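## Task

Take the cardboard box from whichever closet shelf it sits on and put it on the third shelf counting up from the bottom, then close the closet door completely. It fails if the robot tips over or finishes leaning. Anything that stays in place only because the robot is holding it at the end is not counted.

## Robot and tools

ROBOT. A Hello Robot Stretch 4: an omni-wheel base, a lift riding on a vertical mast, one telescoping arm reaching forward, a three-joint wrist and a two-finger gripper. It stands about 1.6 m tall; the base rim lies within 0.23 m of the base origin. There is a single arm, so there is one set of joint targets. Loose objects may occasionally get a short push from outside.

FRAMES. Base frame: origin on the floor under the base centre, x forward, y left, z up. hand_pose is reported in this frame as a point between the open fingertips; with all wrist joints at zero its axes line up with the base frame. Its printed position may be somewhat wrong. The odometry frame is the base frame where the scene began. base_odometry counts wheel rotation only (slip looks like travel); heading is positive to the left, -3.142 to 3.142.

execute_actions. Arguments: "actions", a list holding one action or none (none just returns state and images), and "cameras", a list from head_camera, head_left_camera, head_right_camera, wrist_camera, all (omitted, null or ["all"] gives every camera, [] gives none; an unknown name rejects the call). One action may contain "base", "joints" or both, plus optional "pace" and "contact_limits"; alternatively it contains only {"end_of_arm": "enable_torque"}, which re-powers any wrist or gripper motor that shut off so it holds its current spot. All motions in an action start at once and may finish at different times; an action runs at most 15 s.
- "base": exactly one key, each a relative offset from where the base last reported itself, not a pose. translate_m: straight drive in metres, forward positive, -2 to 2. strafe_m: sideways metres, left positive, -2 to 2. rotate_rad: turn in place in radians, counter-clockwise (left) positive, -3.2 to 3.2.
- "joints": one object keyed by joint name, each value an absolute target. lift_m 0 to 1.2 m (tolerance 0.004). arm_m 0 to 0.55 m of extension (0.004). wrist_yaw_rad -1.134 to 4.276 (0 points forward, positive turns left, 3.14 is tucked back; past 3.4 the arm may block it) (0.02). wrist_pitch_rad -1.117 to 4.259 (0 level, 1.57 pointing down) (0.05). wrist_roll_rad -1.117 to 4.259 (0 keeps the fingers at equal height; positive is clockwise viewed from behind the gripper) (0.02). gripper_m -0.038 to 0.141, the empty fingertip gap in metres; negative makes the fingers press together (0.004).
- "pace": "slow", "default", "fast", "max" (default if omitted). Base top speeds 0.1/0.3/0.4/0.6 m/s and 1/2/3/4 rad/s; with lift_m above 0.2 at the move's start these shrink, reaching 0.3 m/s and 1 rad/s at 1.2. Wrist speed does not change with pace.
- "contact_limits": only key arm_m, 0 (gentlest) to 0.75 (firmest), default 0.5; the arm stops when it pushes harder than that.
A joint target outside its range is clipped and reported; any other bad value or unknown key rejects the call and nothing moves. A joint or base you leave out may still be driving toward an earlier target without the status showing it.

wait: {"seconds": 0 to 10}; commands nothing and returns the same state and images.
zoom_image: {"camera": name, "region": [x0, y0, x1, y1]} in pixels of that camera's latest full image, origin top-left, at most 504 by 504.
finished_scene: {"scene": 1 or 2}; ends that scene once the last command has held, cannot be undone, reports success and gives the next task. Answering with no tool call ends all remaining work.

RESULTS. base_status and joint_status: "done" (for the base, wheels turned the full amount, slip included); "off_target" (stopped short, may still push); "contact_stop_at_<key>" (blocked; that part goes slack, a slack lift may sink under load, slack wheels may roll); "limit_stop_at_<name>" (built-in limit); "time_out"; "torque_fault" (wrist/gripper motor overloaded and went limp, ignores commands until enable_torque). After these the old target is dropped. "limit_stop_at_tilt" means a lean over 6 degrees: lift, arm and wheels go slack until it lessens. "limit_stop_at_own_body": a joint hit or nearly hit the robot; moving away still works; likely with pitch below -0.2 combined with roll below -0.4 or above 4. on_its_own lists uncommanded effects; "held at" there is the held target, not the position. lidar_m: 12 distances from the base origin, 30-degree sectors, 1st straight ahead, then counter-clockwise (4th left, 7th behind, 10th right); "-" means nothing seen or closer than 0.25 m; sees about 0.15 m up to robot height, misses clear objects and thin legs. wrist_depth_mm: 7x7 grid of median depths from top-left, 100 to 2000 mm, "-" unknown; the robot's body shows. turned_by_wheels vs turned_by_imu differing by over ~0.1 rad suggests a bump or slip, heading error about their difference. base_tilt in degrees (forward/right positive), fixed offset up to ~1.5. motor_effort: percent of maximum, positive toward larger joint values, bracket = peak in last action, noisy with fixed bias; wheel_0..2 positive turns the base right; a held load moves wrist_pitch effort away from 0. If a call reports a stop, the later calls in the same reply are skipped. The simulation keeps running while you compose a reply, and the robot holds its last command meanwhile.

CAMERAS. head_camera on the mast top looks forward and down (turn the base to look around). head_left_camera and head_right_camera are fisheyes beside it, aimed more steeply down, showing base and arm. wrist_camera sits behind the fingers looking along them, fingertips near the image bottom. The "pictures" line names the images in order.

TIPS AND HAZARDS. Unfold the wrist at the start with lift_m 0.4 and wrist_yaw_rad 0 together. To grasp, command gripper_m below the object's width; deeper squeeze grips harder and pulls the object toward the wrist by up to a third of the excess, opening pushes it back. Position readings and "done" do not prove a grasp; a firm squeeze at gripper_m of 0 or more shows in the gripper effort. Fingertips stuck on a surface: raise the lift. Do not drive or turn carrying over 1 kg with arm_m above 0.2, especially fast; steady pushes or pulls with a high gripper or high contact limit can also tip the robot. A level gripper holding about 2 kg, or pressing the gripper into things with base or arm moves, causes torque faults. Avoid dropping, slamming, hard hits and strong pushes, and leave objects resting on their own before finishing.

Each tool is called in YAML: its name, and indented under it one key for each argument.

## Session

execute_actions:
  actions: []

Scene clock: 0.00 s.
base_odometry: x=+0.000 y=+0.000 heading=+0.000 (m, m, rad; odometry frame)
turned_by_wheels: +0.000 (rad since the last result)
turned_by_imu: +0.000 (rad since the last result)
base_tilt: forward=+0.1 right=+0.3 (deg)
lidar_m: 1.24 1.53 1.46 1.56 2.21 1.99 2.10 2.30 2.22 2.33 2.07 1.18
base_status: not commanded
joint_positions: lift_m=+0.160 arm_m=-0.001 wrist_yaw_rad=+3.054 wrist_pitch_rad=+0.005 wrist_roll_rad=+0.001 gripper_m=+0.057
joint_status: not commanded
motor_effort: lift_m=+20 arm_m=-1 wrist_yaw_rad=+1 wrist_pitch_rad=-7 wrist_roll_rad=+0 gripper_m=-3 wheel_0=+1 wheel_1=+0 wheel_2=+1 (%)
hand_pose: x=-0.1100 y=+0.1122 z=+0.3364 quat_wxyz=(+0.044, -0.002, +0.001, +0.999) (m; base frame)
wrist_depth_mm: 138 142 - - - 1863 - / 107 142 - - - 1863 - / 111 142 - - - 1863 - / 129 153 - - - 1808 - / - - - - - 1808 - / 1281 1308 197 1281 202 1255 1229 / 866 809 866 113 854 820 831
pictures: head_camera, head_left_camera, head_right_camera, wrist_camera
Images, in order (width x height): head_camera 420x560, head_left_camera 420x672, head_right_camera 420x672, wrist_camera 616x392.

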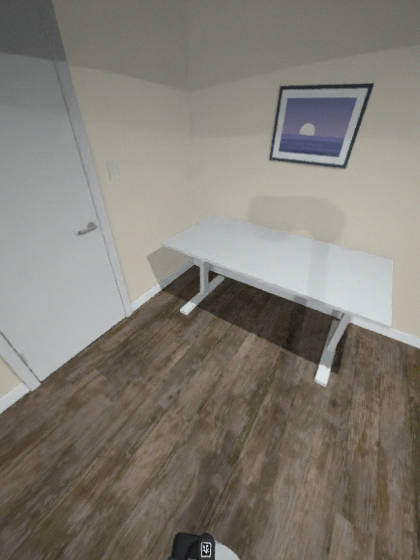

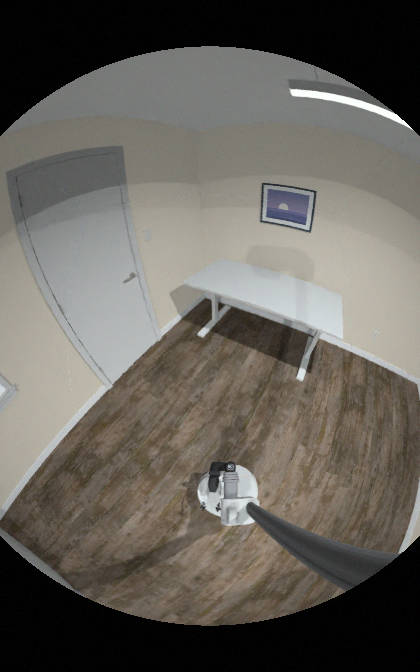

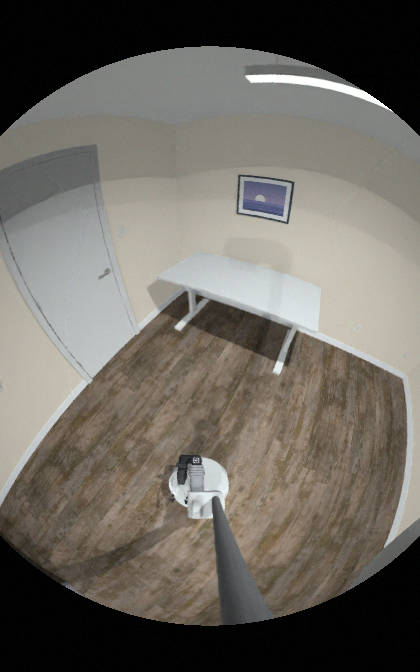

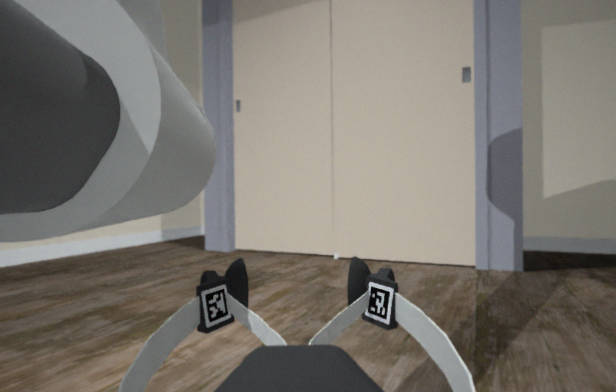

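The closet is behind me. Turn around.

execute_actions:
  actions:
    - {"base":{"rotate_rad":-3.0},"joints":{"lift_m":0.82,"wrist_yaw_rad":0,"gripper_m":0.0}}
  cameras: ["head_camera","wrist_camera"]

Scene clock: 8.87 s.
base_odometry: x=+0.000 y=+0.000 heading=-2.999 (m, m, rad; odometry frame)
turned_by_wheels: -2.999 (rad since the last result)
turned_by_imu: -3.018 (rad since the last result)
base_tilt: forward=+0.1 right=+0.3 (deg)
lidar_m: 2.24 2.27 2.23 2.43 1.22 1.22 1.33 1.50 1.47 1.60 1.99 1.98
base_status: done
joint_positions: lift_m=+0.820 arm_m=-0.001 wrist_yaw_rad=+0.000 wrist_pitch_rad=+0.005 wrist_roll_rad=+0.001 gripper_m=+0.000
joint_status: all done
motor_effort: lift_m=+25(26) arm_m=-1(1) wrist_yaw_rad=+0(6) wrist_pitch_rad=-7(7) wrist_roll_rad=+1(1) gripper_m=-2(4) wheel_0=+3(9) wheel_1=+3(9) wheel_2=+3(9) (%)
hand_pose: x=+0.4583 y=-0.0874 z=+0.9964 quat_wxyz=(+1.000, +0.001, +0.002, +0.000) (m; base frame)
wrist_depth_mm: 1863 - - - 1983 1618 1464 / 1921 - - - 1921 1618 1464 / 1921 - - - 1921 1618 1464 / 1863 - - - 1921 1661 1464 / 1921 - - - 1921 1661 1464 / 1863 - 189 197 1808 1661 1464 / 1863 - - 113 1863 1618 1499
pictures: head_camera, wrist_camera
Images, in order (width x height): head_camera 420x560, wrist_camera 616x392.

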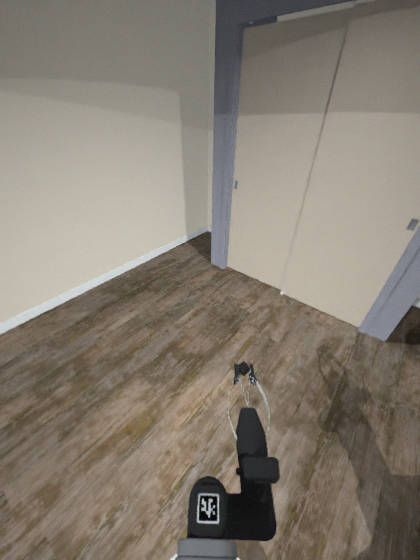

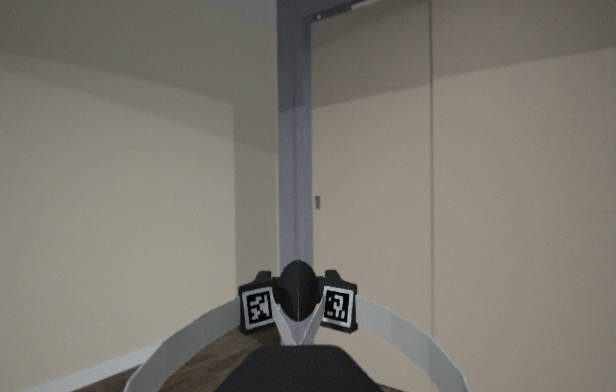

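execute_actions:
  actions:
    - {"base":{"rotate_rad":-0.6}}
  cameras: ["head_camera","wrist_camera"]

Scene clock: 16.23 s.
base_odometry: x=+0.000 y=+0.000 heading=+2.685 (m, m, rad; odometry frame)
turned_by_wheels: -0.599 (rad since the last result)
turned_by_imu: -0.603 (rad since the last result)
base_tilt: forward=+0.1 right=+0.2 (deg)
lidar_m: 1.96 2.16 2.30 2.24 2.40 1.24 1.21 1.29 1.51 1.47 1.54 2.25
base_status: done
joint_positions: lift_m=+0.820 arm_m=-0.001 wrist_yaw_rad=+0.000 wrist_pitch_rad=+0.005 wrist_roll_rad=+0.001 gripper_m=+0.000
joint_status: not commanded
motor_effort: lift_m=+24(25) arm_m=-1(1) wrist_yaw_rad=+2(2) wrist_pitch_rad=-7(6) wrist_roll_rad=+0(0) gripper_m=-4(4) wheel_0=+3(9) wheel_1=+3(8) wheel_2=+3(11) (%)
hand_pose: x=+0.4583 y=-0.0874 z=+0.9965 quat_wxyz=(+1.000, +0.001, +0.002, +0.000) (m; base frame)
wrist_depth_mm: 1863 1808 1808 1756 - - - / 1863 1808 1808 1756 - - - / 1863 1863 1756 1808 - - - / 1921 1863 1756 1808 - - - / 1921 1863 1808 1756 - - - / 1921 1863 189 197 - - - / 1863 1863 1808 113 1756 - -
pictures: head_camera, wrist_camera
Images, in order (width x height): head_camera 420x560, wrist_camera 616x392.

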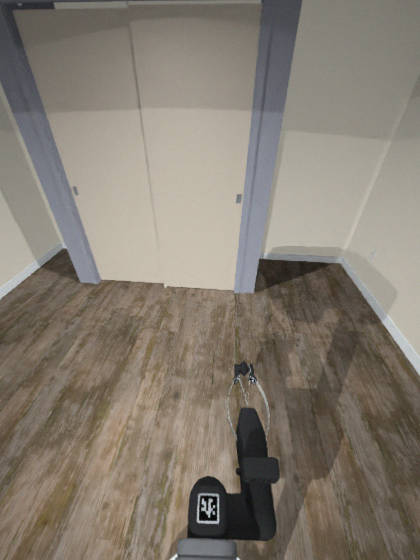

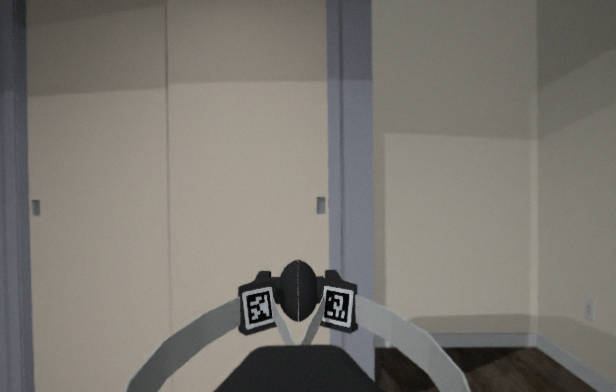

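execute_actions:
  actions:
    - {"base":{"rotate_rad":-0.07}}
  cameras: []

execute_actions:
  actions:
    - {"base":{"translate_m":1.2}}
  cameras: ["wrist_camera"]

Scene clock: 24.50 s.
base_odometry: x=+0.000 y=+0.000 heading=+2.615 (m, m, rad; odometry frame)
turned_by_wheels: -0.069 (rad since the last result)
turned_by_imu: -0.070 (rad since the last result)
base_tilt: forward=+0.1 right=+0.2 (deg)
lidar_m: 1.96 2.06 2.34 2.23 2.31 2.14 1.19 1.25 1.54 1.46 1.56 2.10
base_status: done
joint_positions: lift_m=+0.820 arm_m=-0.001 wrist_yaw_rad=+0.000 wrist_pitch_rad=+0.005 wrist_roll_rad=+0.001 gripper_m=+0.000
joint_status: not commanded
motor_effort: lift_m=+24(24) arm_m=-1(1) wrist_yaw_rad=+1(2) wrist_pitch_rad=-7(6) wrist_roll_rad=+0(0) gripper_m=-6(5) wheel_0=+3(7) wheel_1=+3(7) wheel_2=+3(8) (%)
hand_pose: x=+0.4583 y=-0.0874 z=+0.9965 quat_wxyz=(+1.000, +0.001, +0.002, +0.000) (m; base frame)
wrist_depth_mm: 1756 1756 1808 1756 - - 1921 / 1808 1756 1756 1808 - - 1921 / 1808 1808 1756 1756 - - 1983 / 1808 1756 1756 1808 - - 1983 / 1756 1808 1756 1808 - - 1983 / 1756 1863 189 197 - - 1921 / 1756 1808 1808 113 - - 1921
pictures: none
No camera images: the call's "cameras" was empty. Leave "cameras" out to get every camera's image.

Scene clock: 30.00 s.
base_odometry: x=-1.038 y=+0.602 heading=+2.616 (m, m, rad; odometry frame)
turned_by_wheels: +0.000 (rad since the last result)
turned_by_imu: -0.002 (rad since the last result)
base_tilt: forward=+0.1 right=+0.2 (deg)
lidar_m: 0.77 0.81 1.20 2.26 2.37 3.16 3.26 2.13 1.50 1.43 1.52 0.80
base_status: done
joint_positions: lift_m=+0.820 arm_m=-0.001 wrist_yaw_rad=+0.000 wrist_pitch_rad=+0.005 wrist_roll_rad=+0.001 gripper_m=+0.000
joint_status: not commanded
motor_effort: lift_m=+24(24) arm_m=+0(1) wrist_yaw_rad=+1(2) wrist_pitch_rad=-5(7) wrist_roll_rad=+1(1) gripper_m=-3(2) wheel_0=+3(8) wheel_1=+3(10) wheel_2=-2(12) (%)
hand_pose: x=+0.4583 y=-0.0874 z=+0.9965 quat_wxyz=(+1.000, +0.001, +0.002, +0.000) (m; base frame)
wrist_depth_mm: 559 569 574 559 564 1336 1336 / 564 564 569 564 564 1336 1336 / 564 569 574 564 569 1336 1336 / 564 569 574 564 569 1336 1336 / 569 574 574 554 569 1336 1336 / 569 569 189 197 569 1336 1336 / 564 569 580 113 574 1336 1336
pictures: wrist_camera
Images, in order (width x height): wrist_camera 616x392.

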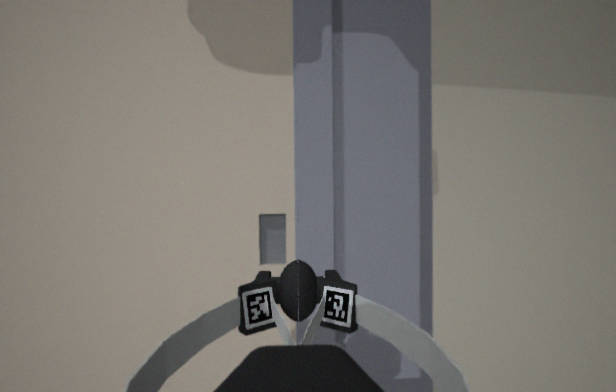

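execute_actions:
  actions:
    - {"base":{"strafe_m":0.047},"joints":{"arm_m":0.4,"lift_m":0.805},"contact_limits":{"arm_m":0.15}}
  cameras: ["wrist_camera"]

Scene clock: 35.13 s.
base_odometry: x=-1.061 y=+0.562 heading=+2.616 (m, m, rad; odometry frame)
turned_by_wheels: +0.000 (rad since the last result)
turned_by_imu: +0.004 (rad since the last result)
base_tilt: forward=+0.1 right=+0.2 (deg)
lidar_m: 0.77 0.81 1.18 2.22 2.32 3.14 3.27 2.16 1.55 1.48 1.58 0.81
base_status: done
joint_positions: lift_m=+0.805 arm_m=+0.344 wrist_yaw_rad=+0.000 wrist_pitch_rad=+0.005 wrist_roll_rad=+0.001 gripper_m=+0.000
joint_status: arm_m contact_stop (moved +0.345 of +0.401); the others done
on_its_own: arm_m is slack since a contact_stop (your +0.400 is given up)
motor_effort: lift_m=+20(24) arm_m=+0(11) wrist_yaw_rad=+1(27) wrist_pitch_rad=-6(9) wrist_roll_rad=+1(0) gripper_m=-2(3) wheel_0=-1(10) wheel_1=+3(8) wheel_2=-1(10) (%)
contact_limits: arm_m 0.15
hand_pose: x=+0.8035 y=-0.0874 z=+0.9823 quat_wxyz=(+1.000, +0.001, +0.002, +0.000) (m; base frame)
wrist_depth_mm: 227 229 231 234 205 220 222 / 228 230 232 234 206 221 223 / 229 230 233 235 206 221 224 / 229 231 233 235 207 223 224 / 229 232 234 246 207 222 224 / 230 232 189 197 208 224 224 / 231 232 235 113 208 224 225
pictures: wrist_camera
Images, in order (width x height): wrist_camera 616x392.

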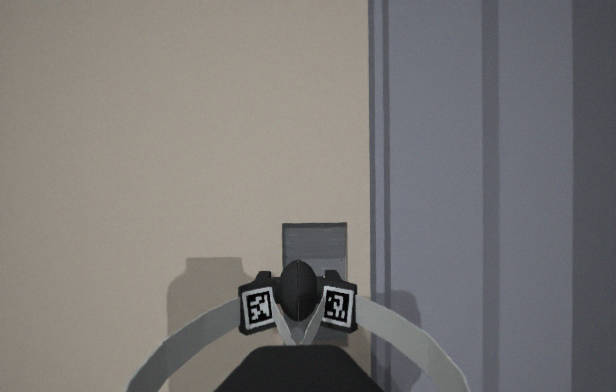

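execute_actions:
  actions:
    - {"base":{"strafe_m":0.4},"joints":{"arm_m":0.36},"contact_limits":{"arm_m":0.15},"pace":"slow"}
  cameras: ["wrist_camera"]

Scene clock: 42.43 s.
base_odometry: x=-1.262 y=+0.216 heading=+2.614 (m, m, rad; odometry frame)
turned_by_wheels: -0.001 (rad since the last result)
turned_by_imu: -0.006 (rad since the last result)
base_tilt: forward=+0.1 right=+0.2 (deg)
lidar_m: 0.76 0.79 1.18 1.79 1.89 2.56 3.28 2.50 1.98 1.89 2.00 0.91
base_status: done
joint_positions: lift_m=+0.805 arm_m=+0.344 wrist_yaw_rad=-0.011 wrist_pitch_rad=+0.004 wrist_roll_rad=+0.001 gripper_m=+0.000
joint_status: arm_m contact_stop (moved +0.000 of +0.016)
on_its_own: arm_m is slack since a contact_stop (your +0.360 is given up); wrist_yaw_rad is at rest, and its effort (+33) is outside its rest range (-13 to +13)
motor_effort: lift_m=+20(19) arm_m=+0(9) wrist_yaw_rad=+33(46) wrist_pitch_rad=-6(7) wrist_roll_rad=+0(0) gripper_m=-3(5) wheel_0=-7(19) wheel_1=+1(8) wheel_2=-9(10) (%)
contact_limits: arm_m 0.15
hand_pose: x=+0.8021 y=-0.0907 z=+0.9824 quat_wxyz=(+1.000, +0.001, +0.002, -0.006) (m; base frame)
wrist_depth_mm: 222 225 228 231 574 615 621 / 223 226 229 232 854 904 715 / 223 226 229 233 960 960 715 / 224 227 230 233 960 960 707 / 224 228 231 233 976 976 723 / 225 229 187 198 189 931 723 / 226 228 231 113 238 668 661
pictures: wrist_camera
Images, in order (width x height): wrist_camera 616x392.

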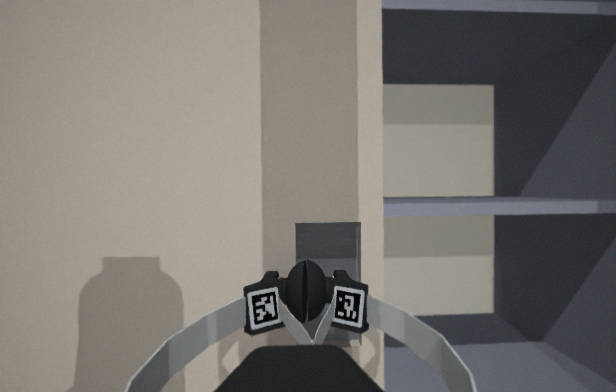

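execute_actions:
  actions:
    - {"base":{"strafe_m":0.35},"joints":{"arm_m":0.36},"contact_limits":{"arm_m":0.15},"pace":"slow"}
  cameras: ["wrist_camera","head_camera"]

Scene clock: 50.63 s.
base_odometry: x=-1.439 y=-0.085 heading=+2.610 (m, m, rad; odometry frame)
turned_by_wheels: -0.004 (rad since the last result)
turned_by_imu: -0.010 (rad since the last result)
base_tilt: forward=+0.1 right=+0.2 (deg)
lidar_m: 0.75 0.80 1.09 1.45 1.50 2.05 2.81 2.51 2.34 2.22 1.16 1.14
base_status: done
joint_positions: lift_m=+0.805 arm_m=+0.339 wrist_yaw_rad=-0.032 wrist_pitch_rad=+0.005 wrist_roll_rad=+0.001 gripper_m=+0.000
joint_status: arm_m contact_stop (moved -0.005 of +0.016)
on_its_own: arm_m is slack since a contact_stop (your +0.360 is given up); wrist_yaw_rad is at rest, and its effort (+91) is outside its rest range (-13 to +13)
motor_effort: lift_m=+20(20) arm_m=+0(8) wrist_yaw_rad=+91(92) wrist_pitch_rad=-9(8) wrist_roll_rad=+1(0) gripper_m=-13(14) wheel_0=-29(29) wheel_1=-8(8) wheel_2=-15(15) (%)
contact_limits: arm_m 0.15
hand_pose: x=+0.7955 y=-0.0965 z=+0.9822 quat_wxyz=(+1.000, +0.001, +0.002, -0.016) (m; base frame)
wrist_depth_mm: 214 220 224 230 236 615 661 / 215 220 225 231 236 960 946 / 216 220 225 231 237 1008 1025 / 216 220 226 232 237 1008 1025 / 216 221 227 232 247 1008 1042 / 216 222 225 204 187 1008 1008 / 216 221 195 113 240 615 683
pictures: head_camera, wrist_camera
Images, in order (width x height): head_camera 420x560, wrist_camera 616x392.

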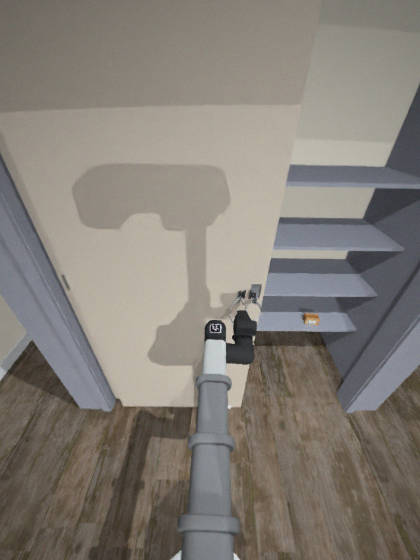

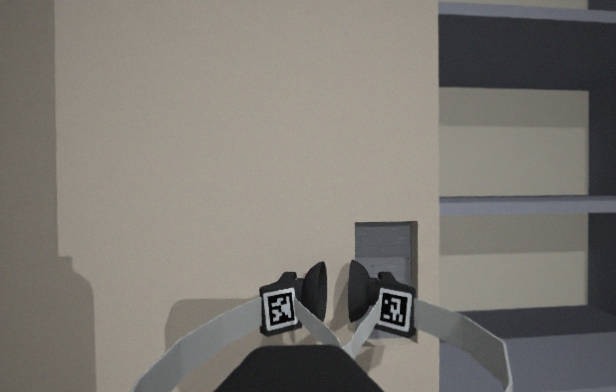

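execute_actions:
  actions:
    - {"base":{"strafe_m":-0.35},"joints":{"arm_m":0.2,"lift_m":0.3,"gripper_m":0.1,"wrist_yaw_rad":0}}
  cameras: ["wrist_camera","head_camera"]

Scene clock: 61.77 s.
base_odometry: x=-1.261 y=+0.216 heading=+2.610 (m, m, rad; odometry frame)
turned_by_wheels: +0.000 (rad since the last result)
turned_by_imu: -0.001 (rad since the last result)
base_tilt: forward=+0.1 right=+0.2 (deg)
lidar_m: 0.79 0.81 1.11 1.79 1.89 2.53 3.25 2.53 2.01 1.89 1.98 0.96
base_status: done
joint_positions: lift_m=+0.300 arm_m=+0.201 wrist_yaw_rad=+0.000 wrist_pitch_rad=+0.005 wrist_roll_rad=+0.001 gripper_m=+0.100
joint_status: all done
motor_effort: lift_m=+14(18) arm_m=-4(0) wrist_yaw_rad=+1(93) wrist_pitch_rad=-6(7) wrist_roll_rad=+1(1) gripper_m=+1(13) wheel_0=+2(27) wheel_1=-2(17) wheel_2=+1(15) (%)
hand_pose: x=+0.6601 y=-0.0874 z=+0.4773 quat_wxyz=(+1.000, +0.001, +0.002, +0.000) (m; base frame)
wrist_depth_mm: 362 1078 1078 1078 1078 946 723 / 362 1060 1078 1078 1098 891 707 / 364 1060 1098 1078 1118 960 723 / 366 1078 1078 1098 1118 1042 732 / 364 960 946 931 741 891 715 / 366 1060 216 1098 219 1042 732 / 366 1060 1078 113 1098 917 732
pictures: head_camera, wrist_camera
Images, in order (width x height): head_camera 420x560, wrist_camera 616x392.

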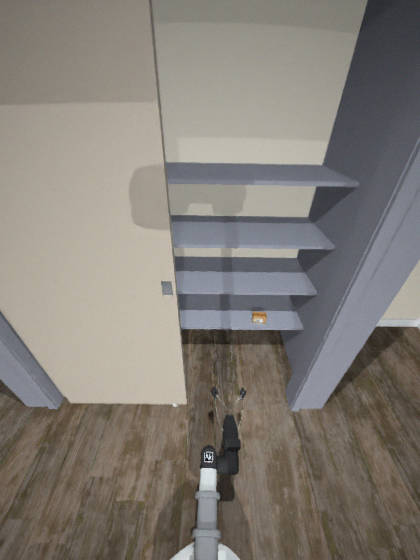

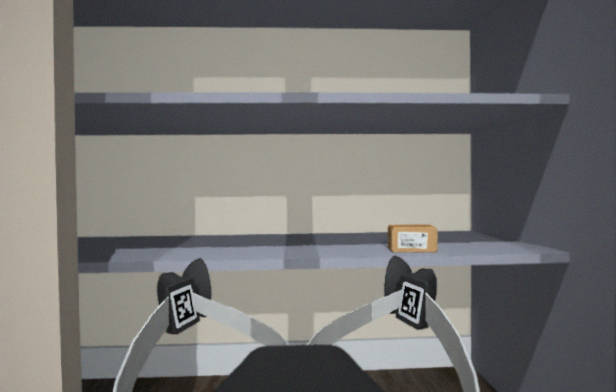

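execute_actions:
  actions:
    - {"base":{"strafe_m":-0.32},"joints":{"lift_m":0.24,"gripper_m":0.14}}
  cameras: ["wrist_camera"]

Scene clock: 70.50 s.
base_odometry: x=-1.099 y=+0.492 heading=+2.610 (m, m, rad; odometry frame)
turned_by_wheels: +0.000 (rad since the last result)
turned_by_imu: -0.002 (rad since the last result)
base_tilt: forward=+0.1 right=+0.2 (deg)
lidar_m: 0.82 0.91 1.11 2.13 2.22 2.96 3.23 2.34 1.68 1.55 1.65 0.80
base_status: done
joint_positions: lift_m=+0.240 arm_m=+0.201 wrist_yaw_rad=+0.000 wrist_pitch_rad=+0.005 wrist_roll_rad=+0.001 gripper_m=+0.140
joint_status: all done
motor_effort: lift_m=+15(14) arm_m=-4(4) wrist_yaw_rad=+1(0) wrist_pitch_rad=-5(6) wrist_roll_rad=+0(0) gripper_m=+1(1) wheel_0=+0(12) wheel_1=-2(11) wheel_2=+0(2) (%)
hand_pose: x=+0.6601 y=-0.0874 z=+0.4173 quat_wxyz=(+1.000, +0.001, +0.002, +0.000) (m; base frame)
wrist_depth_mm: 1078 1078 1078 1098 418 375 379 / 750 759 768 778 421 375 379 / 1060 1078 1098 1098 424 377 382 / 1060 1098 1078 1098 427 379 382 / 1078 1098 1078 1118 430 379 384 / 1078 209 1098 1118 364 379 384 / 1025 960 1025 113 433 379 384
pictures: wrist_camera
Images, in order (width x height): wrist_camera 616x392.

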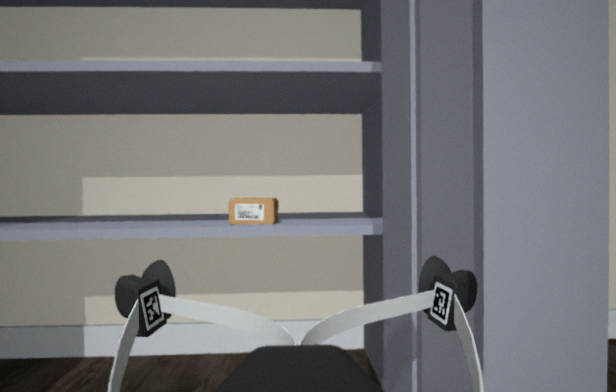

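execute_actions:
  actions:
    - {"base":{"strafe_m":0.095},"joints":{"lift_m":0.27,"arm_m":0.35}}
  cameras: ["wrist_camera"]

Scene clock: 79.00 s.
base_odometry: x=-1.147 y=+0.410 heading=+2.610 (m, m, rad; odometry frame)
turned_by_wheels: +0.000 (rad since the last result)
turned_by_imu: +0.000 (rad since the last result)
base_tilt: forward=+0.0 right=+0.2 (deg)
lidar_m: 1.09 0.88 1.11 2.03 2.10 2.86 3.26 2.46 1.73 1.63 1.76 0.84
base_status: done
joint_positions: lift_m=+0.270 arm_m=+0.349 wrist_yaw_rad=+0.000 wrist_pitch_rad=+0.005 wrist_roll_rad=+0.001 gripper_m=+0.140
joint_status: all done
motor_effort: lift_m=+25(26) arm_m=+4(3) wrist_yaw_rad=+1(2) wrist_pitch_rad=-8(6) wrist_roll_rad=+1(1) gripper_m=+0(3) wheel_0=-1(11) wheel_1=+1(12) wheel_2=+0(1) (%)
hand_pose: x=+0.8087 y=-0.0874 z=+0.4465 quat_wxyz=(+1.000, +0.001, +0.002, +0.000) (m; base frame)
wrist_depth_mm: 917 917 946 946 946 559 297 / 654 661 668 683 676 559 293 / 917 931 946 946 960 591 293 / 917 931 946 946 960 591 293 / 741 723 715 591 683 554 294 / 917 210 946 960 878 496 294 / 917 931 946 113 960 559 296
pictures: wrist_camera
Images, in order (width x height): wrist_camera 616x392.

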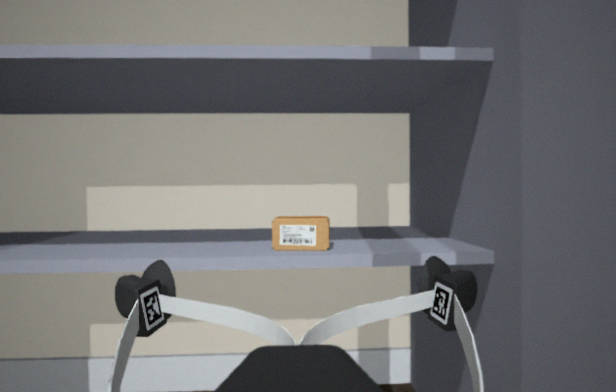

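execute_actions:
  actions:
    - {"base":{"translate_m":0.25},"joints":{"arm_m":0.45,"lift_m":0.265},"pace":"slow"}
  cameras: ["wrist_camera"]

Scene clock: 92.33 s.
base_odometry: x=-1.363 y=+0.537 heading=+2.610 (m, m, rad; odometry frame)
turned_by_wheels: +0.000 (rad since the last result)
turned_by_imu: -0.001 (rad since the last result)
base_tilt: forward=+0.1 right=+0.2 (deg)
lidar_m: 0.83 0.63 0.78 2.03 2.11 2.86 3.53 2.46 1.73 1.64 1.75 0.60
base_status: done
joint_positions: lift_m=+0.265 arm_m=+0.449 wrist_yaw_rad=+0.000 wrist_pitch_rad=+0.005 wrist_roll_rad=+0.001 gripper_m=+0.140
joint_status: all done
motor_effort: lift_m=+14(25) arm_m=+4(3) wrist_yaw_rad=+0(1) wrist_pitch_rad=-7(6) wrist_roll_rad=+1(1) gripper_m=+2(2) wheel_0=+4(6) wheel_1=+3(3) wheel_2=-5(8) (%)
hand_pose: x=+0.9087 y=-0.0874 z=+0.4423 quat_wxyz=(+1.000, +0.001, +0.002, +0.000) (m; base frame)
wrist_depth_mm: 439 442 449 452 452 455 397 / 580 585 597 603 609 569 407 / 580 585 597 603 609 564 407 / 585 585 597 603 615 569 410 / 585 564 559 252 539 508 392 / 296 210 241 238 236 241 283 / 199 195 198 113 202 204 206
pictures: wrist_camera
Images, in order (width x height): wrist_camera 616x392.

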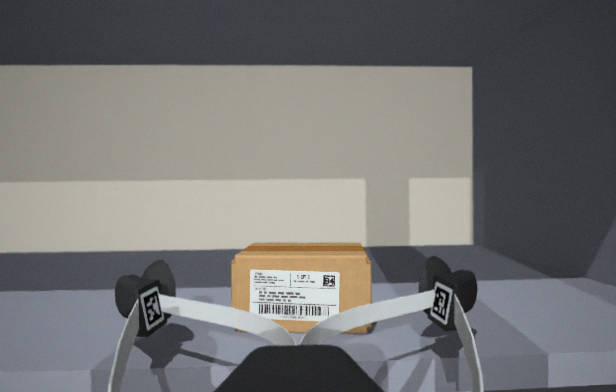

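execute_actions:
  actions:
    - {"joints":{"arm_m":0.51}}
  cameras: ["wrist_camera"]

Scene clock: 96.53 s.
base_odometry: x=-1.363 y=+0.537 heading=+2.610 (m, m, rad; odometry frame)
turned_by_wheels: +0.000 (rad since the last result)
turned_by_imu: +0.000 (rad since the last result)
base_tilt: forward=+0.1 right=+0.3 (deg)
lidar_m: 0.84 0.65 0.76 2.04 2.10 2.83 3.52 2.46 1.73 1.64 1.73 0.61
base_status: not commanded
joint_positions: lift_m=+0.265 arm_m=+0.509 wrist_yaw_rad=+0.000 wrist_pitch_rad=+0.005 wrist_roll_rad=+0.001 gripper_m=+0.140
joint_status: all done
motor_effort: lift_m=+14(14) arm_m=+5(5) wrist_yaw_rad=+1(1) wrist_pitch_rad=-6(8) wrist_roll_rad=+1(1) gripper_m=+0(0) wheel_0=+4(4) wheel_1=+4(4) wheel_2=-5(5) (%)
hand_pose: x=+0.9686 y=-0.0874 z=+0.4423 quat_wxyz=(+1.000, +0.001, +0.002, +0.000) (m; base frame)
wrist_depth_mm: 436 442 445 452 452 455 397 / 521 530 535 544 549 559 404 / 521 535 535 539 549 554 404 / 525 535 539 544 549 554 407 / 521 530 535 544 549 504 394 / 296 209 183 184 191 240 283 / 198 186 183 113 186 193 193
pictures: wrist_camera
Images, in order (width x height): wrist_camera 616x392.

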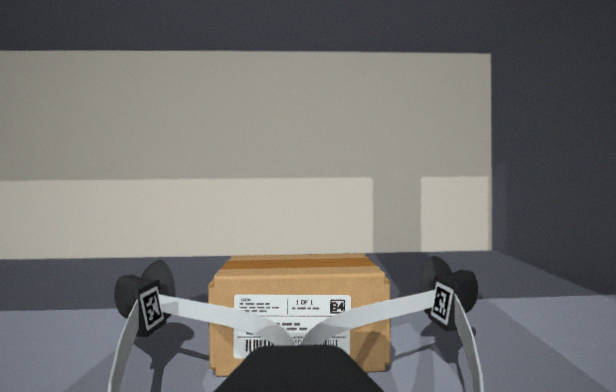

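Fingers flank the box. Close.

execute_actions:
  actions:
    - {"joints":{"gripper_m":0.05}}
  cameras: ["wrist_camera"]

Scene clock: 101.17 s.
base_odometry: x=-1.363 y=+0.537 heading=+2.610 (m, m, rad; odometry frame)
turned_by_wheels: +0.000 (rad since the last result)
turned_by_imu: -0.001 (rad since the last result)
base_tilt: forward=+0.1 right=+0.2 (deg)
lidar_m: 0.82 0.65 0.74 2.03 2.13 2.84 3.50 2.42 1.75 1.64 1.72 0.60
base_status: not commanded
joint_positions: lift_m=+0.265 arm_m=+0.509 wrist_yaw_rad=+0.000 wrist_pitch_rad=+0.005 wrist_roll_rad=+0.001 gripper_m=+0.050
joint_status: all done
motor_effort: lift_m=+14(14) arm_m=+4(4) wrist_yaw_rad=+1(0) wrist_pitch_rad=-8(6) wrist_roll_rad=+0(1) gripper_m=-13(17) wheel_0=+4(4) wheel_1=+5(4) wheel_2=-5(5) (%)
hand_pose: x=+0.9686 y=-0.0874 z=+0.4423 quat_wxyz=(+1.000, +0.001, +0.002, +0.000) (m; base frame)
wrist_depth_mm: 439 442 449 452 452 455 397 / 521 530 535 544 549 554 404 / 525 530 539 544 549 554 404 / 525 535 535 544 549 554 407 / 525 530 535 544 549 504 392 / 296 293 173 177 183 283 282 / 198 186 175 113 184 183 193
pictures: wrist_camera
Images, in order (width x height): wrist_camera 616x392.

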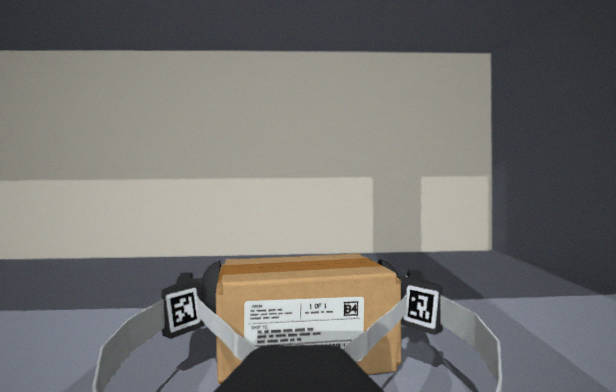

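execute_actions:
  actions:
    - {"joints":{"lift_m":0.295},"pace":"slow"}
  cameras: []

execute_actions:
  actions:
    - {"joints":{"arm_m":0.15}}
  cameras: ["wrist_camera"]

Scene clock: 109.93 s.
base_odometry: x=-1.363 y=+0.537 heading=+2.610 (m, m, rad; odometry frame)
turned_by_wheels: +0.000 (rad since the last result)
turned_by_imu: +0.000 (rad since the last result)
base_tilt: forward=+0.0 right=+0.3 (deg)
lidar_m: 0.85 0.66 0.75 2.03 2.12 2.85 3.54 2.47 1.75 1.65 1.73 0.60
base_status: not commanded
joint_positions: lift_m=+0.295 arm_m=+0.509 wrist_yaw_rad=+0.000 wrist_pitch_rad=+0.005 wrist_roll_rad=+0.001 gripper_m=+0.050
joint_status: all done
motor_effort: lift_m=+26(25) arm_m=+4(5) wrist_yaw_rad=+1(0) wrist_pitch_rad=-11(11) wrist_roll_rad=+1(1) gripper_m=-16(17) wheel_0=+4(4) wheel_1=+4(4) wheel_2=-5(5) (%)
hand_pose: x=+0.9686 y=-0.0874 z=+0.4712 quat_wxyz=(+1.000, +0.001, +0.003, +0.000) (m; base frame)
wrist_depth_mm: 375 379 382 387 387 389 370 / 521 530 535 544 544 525 404 / 521 530 539 539 549 554 407 / 521 535 539 544 549 554 407 / 525 535 539 544 549 535 407 / 384 384 172 177 183 370 368 / 259 244 229 113 227 239 252
pictures: none
No camera images: the call's "cameras" was empty. Leave "cameras" out to get every camera's image.

Scene clock: 112.10 s.
base_odometry: x=-1.363 y=+0.537 heading=+2.610 (m, m, rad; odometry frame)
turned_by_wheels: +0.000 (rad since the last result)
turned_by_imu: +0.000 (rad since the last result)
base_tilt: forward=+0.1 right=+0.2 (deg)
lidar_m: 0.83 0.66 0.78 2.05 2.13 2.85 3.53 2.46 1.73 1.63 1.76 0.59
base_status: not commanded
joint_positions: lift_m=+0.295 arm_m=+0.151 wrist_yaw_rad=+0.000 wrist_pitch_rad=+0.006 wrist_roll_rad=+0.001 gripper_m=+0.050
joint_status: all done
motor_effort: lift_m=+26(26) arm_m=-4(4) wrist_yaw_rad=+1(0) wrist_pitch_rad=-11(10) wrist_roll_rad=+1(1) gripper_m=-15(16) wheel_0=+4(4) wheel_1=+4(4) wheel_2=-5(5) (%)
hand_pose: x=+0.6101 y=-0.0874 z=+0.4710 quat_wxyz=(+1.000, +0.001, +0.003, +0.000) (m; base frame)
wrist_depth_mm: 866 866 878 891 904 580 427 / 564 580 585 591 597 539 418 / 866 878 891 904 917 585 424 / 878 878 891 904 917 585 421 / 750 741 732 715 707 554 421 / 878 484 172 177 184 512 424 / 878 891 878 113 809 559 424
pictures: wrist_camera
Images, in order (width x height): wrist_camera 616x392.

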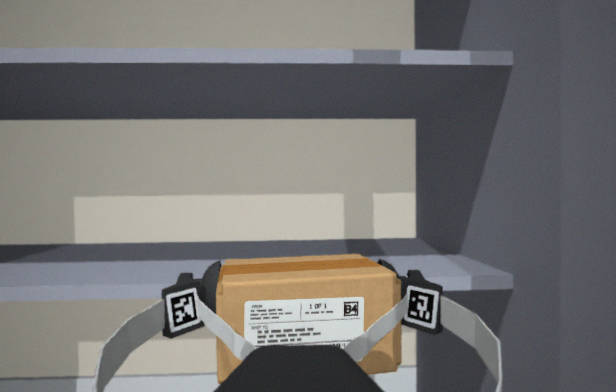

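Box held and clear of the shelf. Raise two shelf levels.

execute_actions:
  actions:
    - {"joints":{"lift_m":0.93}}
  cameras: ["wrist_camera","head_camera"]

Scene clock: 118.30 s.
base_odometry: x=-1.363 y=+0.537 heading=+2.610 (m, m, rad; odometry frame)
turned_by_wheels: +0.000 (rad since the last result)
turned_by_imu: -0.001 (rad since the last result)
base_tilt: forward=+0.1 right=+0.2 (deg)
lidar_m: 0.85 0.64 0.77 2.05 2.12 2.85 3.51 2.43 1.72 1.65 1.73 0.60
base_status: not commanded
joint_positions: lift_m=+0.930 arm_m=+0.151 wrist_yaw_rad=+0.000 wrist_pitch_rad=+0.006 wrist_roll_rad=+0.001 gripper_m=+0.050
joint_status: all done
motor_effort: lift_m=+25(26) arm_m=-4(4) wrist_yaw_rad=+1(1) wrist_pitch_rad=-11(10) wrist_roll_rad=+0(1) gripper_m=-15(15) wheel_0=+4(4) wheel_1=+4(4) wheel_2=-5(5) (%)
hand_pose: x=+0.6101 y=-0.0874 z=+1.1061 quat_wxyz=(+1.000, +0.001, +0.003, +0.000) (m; base frame)
wrist_depth_mm: 866 878 878 904 904 580 427 / 539 544 554 559 564 517 421 / 866 878 878 891 891 585 421 / 866 878 904 904 917 585 424 / 866 878 891 878 842 591 424 / 517 517 172 177 184 508 424 / 878 891 854 113 798 554 293
pictures: head_camera, wrist_camera
Images, in order (width x height): head_camera 420x560, wrist_camera 616x392.

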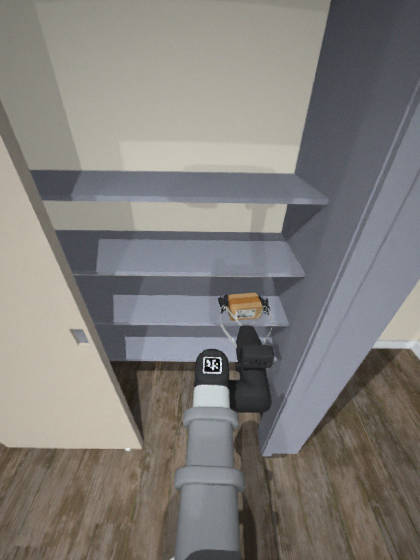

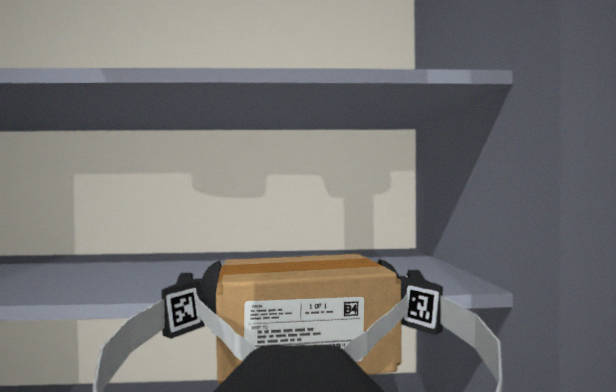

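execute_actions:
  actions:
    - {"joints":{"arm_m":0.47}}
  cameras: ["wrist_camera"]

Scene clock: 127.73 s.
base_odometry: x=-1.363 y=+0.537 heading=+2.610 (m, m, rad; odometry frame)
turned_by_wheels: +0.000 (rad since the last result)
turned_by_imu: -0.001 (rad since the last result)
base_tilt: forward=+0.1 right=+0.2 (deg)
lidar_m: 0.84 0.65 0.77 2.04 2.13 2.85 3.54 2.47 1.74 1.63 1.72 0.62
base_status: not commanded
joint_positions: lift_m=+0.930 arm_m=+0.469 wrist_yaw_rad=+0.000 wrist_pitch_rad=+0.006 wrist_roll_rad=+0.001 gripper_m=+0.050
joint_status: all done
motor_effort: lift_m=+25(25) arm_m=+4(8) wrist_yaw_rad=+1(2) wrist_pitch_rad=-9(10) wrist_roll_rad=+1(0) gripper_m=-14(13) wheel_0=+4(4) wheel_1=+4(4) wheel_2=-5(5) (%)
hand_pose: x=+0.9287 y=-0.0874 z=+1.1061 quat_wxyz=(+1.000, +0.001, +0.003, +0.000) (m; base frame)
wrist_depth_mm: 317 322 324 325 329 329 329 / 484 488 496 500 504 500 404 / 564 569 580 585 591 564 407 / 564 569 580 585 591 574 410 / 564 569 574 580 591 574 410 / 469 462 172 177 184 452 392 / 315 294 277 113 276 290 304
pictures: wrist_camera
Images, in order (width x height): wrist_camera 616x392.

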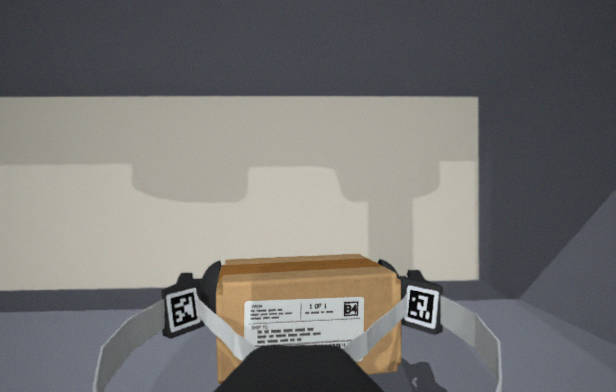

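execute_actions:
  actions:
    - {"joints":{"lift_m":0.877},"pace":"slow"}
  cameras: ["wrist_camera"]

Scene clock: 132.23 s.
base_odometry: x=-1.363 y=+0.537 heading=+2.610 (m, m, rad; odometry frame)
turned_by_wheels: +0.000 (rad since the last result)
turned_by_imu: -0.001 (rad since the last result)
base_tilt: forward=+0.1 right=+0.3 (deg)
lidar_m: 0.85 0.62 0.76 2.04 2.14 2.85 3.52 2.46 1.76 1.63 1.73 0.60
base_status: not commanded
joint_positions: lift_m=+0.877 arm_m=+0.469 wrist_yaw_rad=+0.000 wrist_pitch_rad=+0.006 wrist_roll_rad=+0.001 gripper_m=+0.050
joint_status: all done
motor_effort: lift_m=+14(23) arm_m=+4(4) wrist_yaw_rad=+0(0) wrist_pitch_rad=-9(10) wrist_roll_rad=+1(0) gripper_m=-15(13) wheel_0=+4(4) wheel_1=+4(5) wheel_2=-5(5) (%)
hand_pose: x=+0.9287 y=-0.0874 z=+1.0540 quat_wxyz=(+1.000, +0.001, +0.003, +0.000) (m; base frame)
wrist_depth_mm: 436 439 445 445 449 449 397 / 564 569 574 580 591 564 407 / 559 569 574 585 591 569 407 / 564 574 580 585 597 569 410 / 564 569 559 554 549 504 399 / 300 300 172 177 183 289 289 / 202 189 178 113 186 186 196
pictures: wrist_camera
Images, in order (width x height): wrist_camera 616x392.

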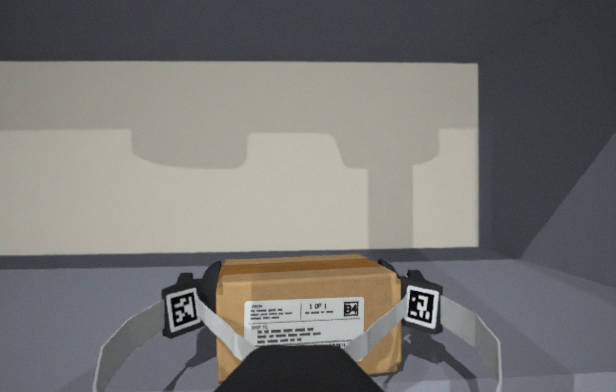

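Depth matches the resting pose. Release and retract.

execute_actions:
  actions:
    - {"joints":{"gripper_m":0.14}}
  cameras: []

execute_actions:
  actions:
    - {"joints":{"arm_m":0.0}}
  cameras: ["wrist_camera"]

Scene clock: 138.63 s.
base_odometry: x=-1.363 y=+0.537 heading=+2.610 (m, m, rad; odometry frame)
turned_by_wheels: +0.000 (rad since the last result)
turned_by_imu: -0.001 (rad since the last result)
base_tilt: forward=+0.1 right=+0.2 (deg)
lidar_m: 0.84 0.65 0.76 2.04 2.12 2.83 3.54 2.46 1.74 1.64 1.74 0.58
base_status: not commanded
joint_positions: lift_m=+0.877 arm_m=+0.469 wrist_yaw_rad=+0.000 wrist_pitch_rad=+0.005 wrist_roll_rad=+0.001 gripper_m=+0.140
joint_status: all done
motor_effort: lift_m=+15(15) arm_m=+4(4) wrist_yaw_rad=+1(1) wrist_pitch_rad=-8(11) wrist_roll_rad=+1(1) gripper_m=+1(16) wheel_0=+4(4) wheel_1=+5(4) wheel_2=-5(5) (%)
hand_pose: x=+0.9287 y=-0.0874 z=+1.0541 quat_wxyz=(+1.000, +0.001, +0.003, +0.000) (m; base frame)
wrist_depth_mm: 433 439 442 445 449 449 392 / 559 569 574 580 585 564 404 / 564 569 580 580 591 564 407 / 564 574 574 585 591 564 407 / 559 569 574 564 554 504 399 / 301 210 185 190 199 246 289 / 203 191 191 113 199 198 197
pictures: none
No camera images: the call's "cameras" was empty. Leave "cameras" out to get every camera's image.

Scene clock: 141.10 s.
base_odometry: x=-1.363 y=+0.537 heading=+2.610 (m, m, rad; odometry frame)
turned_by_wheels: +0.000 (rad since the last result)
turned_by_imu: +0.000 (rad since the last result)
base_tilt: forward=+0.1 right=+0.2 (deg)
lidar_m: 0.84 0.66 0.76 2.04 2.12 2.86 3.52 2.44 1.72 1.63 1.74 0.61
base_status: not commanded
joint_positions: lift_m=+0.877 arm_m=+0.001 wrist_yaw_rad=+0.000 wrist_pitch_rad=+0.005 wrist_roll_rad=+0.001 gripper_m=+0.140
joint_status: all done
motor_effort: lift_m=+14(15) arm_m=-4(3) wrist_yaw_rad=+2(1) wrist_pitch_rad=-8(9) wrist_roll_rad=+0(1) gripper_m=+0(0) wheel_0=+4(4) wheel_1=+4(4) wheel_2=-5(5) (%)
hand_pose: x=+0.4601 y=-0.0874 z=+1.0542 quat_wxyz=(+1.000, +0.001, +0.002, +0.000) (m; base frame)
wrist_depth_mm: 1008 1025 1042 1042 1042 407 312 / 723 741 750 759 759 407 314 / 1025 1025 1042 1060 991 413 314 / 1025 1025 1060 1060 1078 415 314 / 960 741 931 715 809 389 315 / 1025 210 1042 1042 891 347 317 / 866 809 854 113 854 392 315
pictures: wrist_camera
Images, in order (width x height): wrist_camera 616x392.

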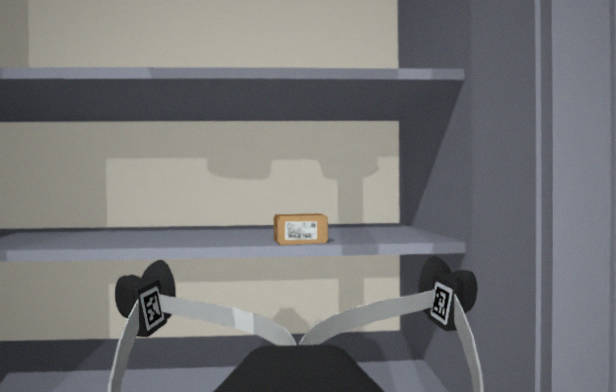

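execute_actions:
  actions:
    - {"base":{"translate_m":-0.25},"joints":{"lift_m":0.805,"gripper_m":0.0}}
  cameras: []

execute_actions:
  actions:
    - {"base":{"strafe_m":0.525},"joints":{"arm_m":0.25}}
  cameras: ["wrist_camera"]

Scene clock: 150.67 s.
base_odometry: x=-1.147 y=+0.410 heading=+2.610 (m, m, rad; odometry frame)
turned_by_wheels: +0.000 (rad since the last result)
turned_by_imu: -0.001 (rad since the last result)
base_tilt: forward=+0.1 right=+0.2 (deg)
lidar_m: 1.10 0.88 1.13 2.03 2.13 2.86 3.25 2.47 1.75 1.64 1.73 0.85
base_status: done
joint_positions: lift_m=+0.805 arm_m=+0.001 wrist_yaw_rad=+0.000 wrist_pitch_rad=+0.005 wrist_roll_rad=+0.001 gripper_m=+0.000
joint_status: all done
motor_effort: lift_m=+15(16) arm_m=-4(5) wrist_yaw_rad=+1(1) wrist_pitch_rad=-8(7) wrist_roll_rad=+1(1) gripper_m=-4(1) wheel_0=-2(8) wheel_1=-3(6) wheel_2=+2(11) (%)
hand_pose: x=+0.4601 y=-0.0874 z=+0.9822 quat_wxyz=(+1.000, +0.001, +0.002, +0.000) (m; base frame)
wrist_depth_mm: 1255 1255 1281 1308 1098 580 976 / 991 1025 1042 1042 931 580 960 / 1281 1281 1281 1308 1118 580 960 / 1255 1281 1308 1281 1118 580 976 / 1255 1281 1281 1308 1118 585 976 / 1060 1042 189 197 585 585 976 / 1255 1281 1281 113 1078 591 991
pictures: none
No camera images: the call's "cameras" was empty. Leave "cameras" out to get every camera's image.

Scene clock: 153.73 s.
base_odometry: x=-1.413 y=-0.042 heading=+2.610 (m, m, rad; odometry frame)
turned_by_wheels: +0.000 (rad since the last result)
turned_by_imu: +0.001 (rad since the last result)
base_tilt: forward=+0.1 right=+0.2 (deg)
lidar_m: 0.76 0.80 1.08 1.51 1.55 2.11 2.79 2.51 2.32 2.16 1.14 1.13
base_status: done
joint_positions: lift_m=+0.805 arm_m=+0.249 wrist_yaw_rad=+0.000 wrist_pitch_rad=+0.005 wrist_roll_rad=+0.001 gripper_m=+0.000
joint_status: all done
motor_effort: lift_m=+15(15) arm_m=+5(4) wrist_yaw_rad=+0(2) wrist_pitch_rad=-5(7) wrist_roll_rad=+1(0) gripper_m=-2(2) wheel_0=-1(12) wheel_1=+0(11) wheel_2=+0(1) (%)
hand_pose: x=+0.7087 y=-0.0874 z=+0.9823 quat_wxyz=(+1.000, +0.001, +0.002, +0.000) (m; base frame)
wrist_depth_mm: 306 309 312 317 661 715 715 / 306 309 314 319 854 946 960 / 306 309 315 317 1042 1060 1078 / 307 310 315 319 1060 1060 683 / 307 312 315 319 1060 1078 1078 / 309 312 189 197 854 1008 1008 / 310 312 317 113 325 741 732
pictures: wrist_camera
Images, in order (width x height): wrist_camera 616x392.

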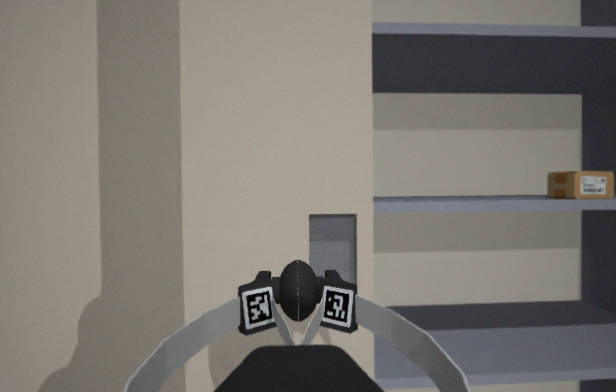

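Handle is ~3 cm to the right. Adjust and engage.

execute_actions:
  actions:
    - {"base":{"strafe_m":-0.032},"joints":{"arm_m":0.4},"contact_limits":{"arm_m":0.15}}
  cameras: ["wrist_camera"]

Scene clock: 160.17 s.
base_odometry: x=-1.397 y=-0.015 heading=+2.610 (m, m, rad; odometry frame)
turned_by_wheels: +0.000 (rad since the last result)
turned_by_imu: +0.003 (rad since the last result)
base_tilt: forward=+0.0 right=+0.2 (deg)
lidar_m: 0.77 0.80 1.04 1.53 1.61 2.16 2.80 2.52 2.28 2.15 1.11 1.11
base_status: done
joint_positions: lift_m=+0.805 arm_m=+0.339 wrist_yaw_rad=-0.005 wrist_pitch_rad=+0.003 wrist_roll_rad=+0.001 gripper_m=+0.000
joint_status: arm_m contact_stop (moved +0.089 of +0.151)
on_its_own: arm_m is slack since a contact_stop (your +0.400 is given up); wrist_yaw_rad is at rest, and its effort (+15) is outside its rest range (-13 to +13)
motor_effort: lift_m=+15(15) arm_m=+0(13) wrist_yaw_rad=+15(60) wrist_pitch_rad=-3(12) wrist_roll_rad=+1(0) gripper_m=-2(1) wheel_0=-1(9) wheel_1=-1(8) wheel_2=-3(12) (%)
contact_limits: arm_m 0.15
hand_pose: x=+0.7975 y=-0.0888 z=+0.9827 quat_wxyz=(+1.000, +0.000, +0.002, -0.002) (m; base frame)
wrist_depth_mm: 223 225 229 231 609 615 609 / 223 225 229 231 931 946 946 / 224 227 229 232 976 976 976 / 224 227 230 233 960 976 798 / 224 227 230 243 960 976 991 / 225 229 189 195 931 976 991 / 226 228 231 113 661 691 691
pictures: wrist_camera
Images, in order (width x height): wrist_camera 616x392.

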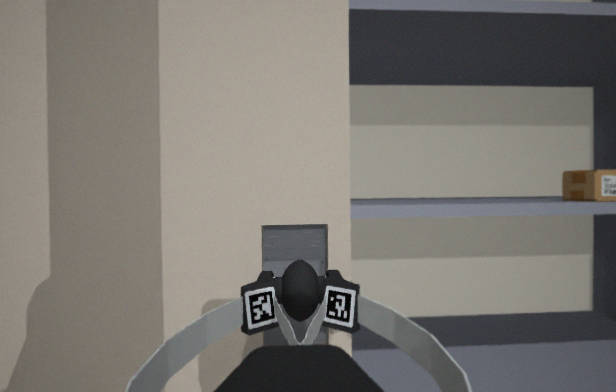

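execute_actions:
  actions:
    - {"base":{"strafe_m":-0.35},"joints":{"arm_m":0.36},"contact_limits":{"arm_m":0.15},"pace":"slow"}
  cameras: ["wrist_camera"]

Scene clock: 167.57 s.
base_odometry: x=-1.220 y=+0.287 heading=+2.610 (m, m, rad; odometry frame)
turned_by_wheels: +0.000 (rad since the last result)
turned_by_imu: +0.001 (rad since the last result)
base_tilt: forward=+0.1 right=+0.2 (deg)
lidar_m: 0.77 0.83 1.18 1.88 1.98 2.66 3.28 2.50 1.88 1.80 1.89 0.91
base_status: done
joint_positions: lift_m=+0.805 arm_m=+0.339 wrist_yaw_rad=+0.002 wrist_pitch_rad=+0.004 wrist_roll_rad=+0.001 gripper_m=+0.000
joint_status: arm_m contact_stop (moved +0.001 of +0.021)
on_its_own: arm_m is slack since a contact_stop (your +0.360 is given up)
motor_effort: lift_m=+15(15) arm_m=+0(11) wrist_yaw_rad=-5(32) wrist_pitch_rad=-5(5) wrist_roll_rad=+1(1) gripper_m=-3(6) wheel_0=+5(20) wheel_1=-1(7) wheel_2=+2(5) (%)
contact_limits: arm_m 0.15
hand_pose: x=+0.7987 y=-0.0869 z=+0.9824 quat_wxyz=(+1.000, +0.000, +0.002, +0.001) (m; base frame)
wrist_depth_mm: 230 232 235 237 615 621 574 / 232 234 236 238 946 831 615 / 232 234 236 238 960 878 621 / 232 235 237 239 574 842 609 / 232 236 237 250 976 891 627 / 233 236 191 206 931 854 627 / 234 236 238 113 654 691 609
pictures: wrist_camera
Images, in order (width x height): wrist_camera 616x392.

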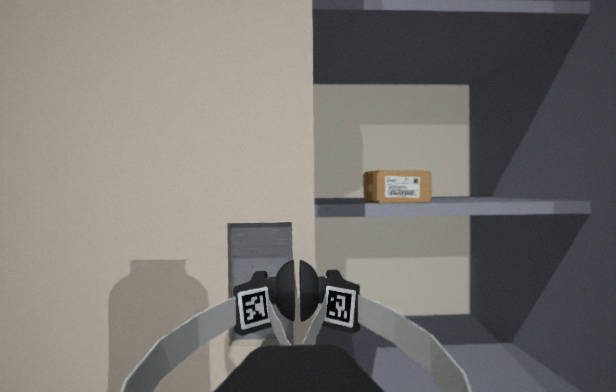

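execute_actions:
  actions:
    - {"base":{"strafe_m":-0.3},"joints":{"arm_m":0.37},"contact_limits":{"arm_m":0.15},"pace":"slow"}
  cameras: ["wrist_camera"]

Scene clock: 177.17 s.
base_odometry: x=-1.068 y=+0.545 heading=+2.610 (m, m, rad; odometry frame)
turned_by_wheels: +0.000 (rad since the last result)
turned_by_imu: +0.001 (rad since the last result)
base_tilt: forward=+0.0 right=+0.2 (deg)
lidar_m: 0.78 0.82 1.19 2.19 2.28 3.04 3.26 2.24 1.58 1.49 1.60 0.81
base_status: done
joint_positions: lift_m=+0.805 arm_m=+0.349 wrist_yaw_rad=+0.001 wrist_pitch_rad=+0.004 wrist_roll_rad=+0.001 gripper_m=+0.000
joint_status: arm_m contact_stop (moved +0.010 of +0.031)
on_its_own: arm_m is slack since a contact_stop (your +0.370 is given up)
motor_effort: lift_m=+15(15) arm_m=+0(13) wrist_yaw_rad=-2(31) wrist_pitch_rad=-5(6) wrist_roll_rad=+1(1) gripper_m=-5(9) wheel_0=+7(21) wheel_1=-1(6) wheel_2=-1(4) (%)
contact_limits: arm_m 0.15
hand_pose: x=+0.8085 y=-0.0872 z=+0.9824 quat_wxyz=(+1.000, +0.000, +0.002, +0.000) (m; base frame)
wrist_depth_mm: 228 230 232 235 224 206 223 / 229 231 233 235 226 207 224 / 229 232 234 236 228 208 224 / 229 232 234 236 229 208 225 / 231 233 236 247 230 209 225 / 231 234 190 206 208 209 225 / 232 233 236 113 228 210 227
pictures: wrist_camera
Images, in order (width x height): wrist_camera 616x392.

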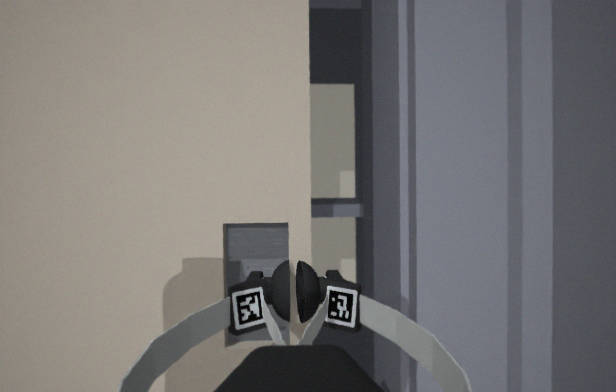

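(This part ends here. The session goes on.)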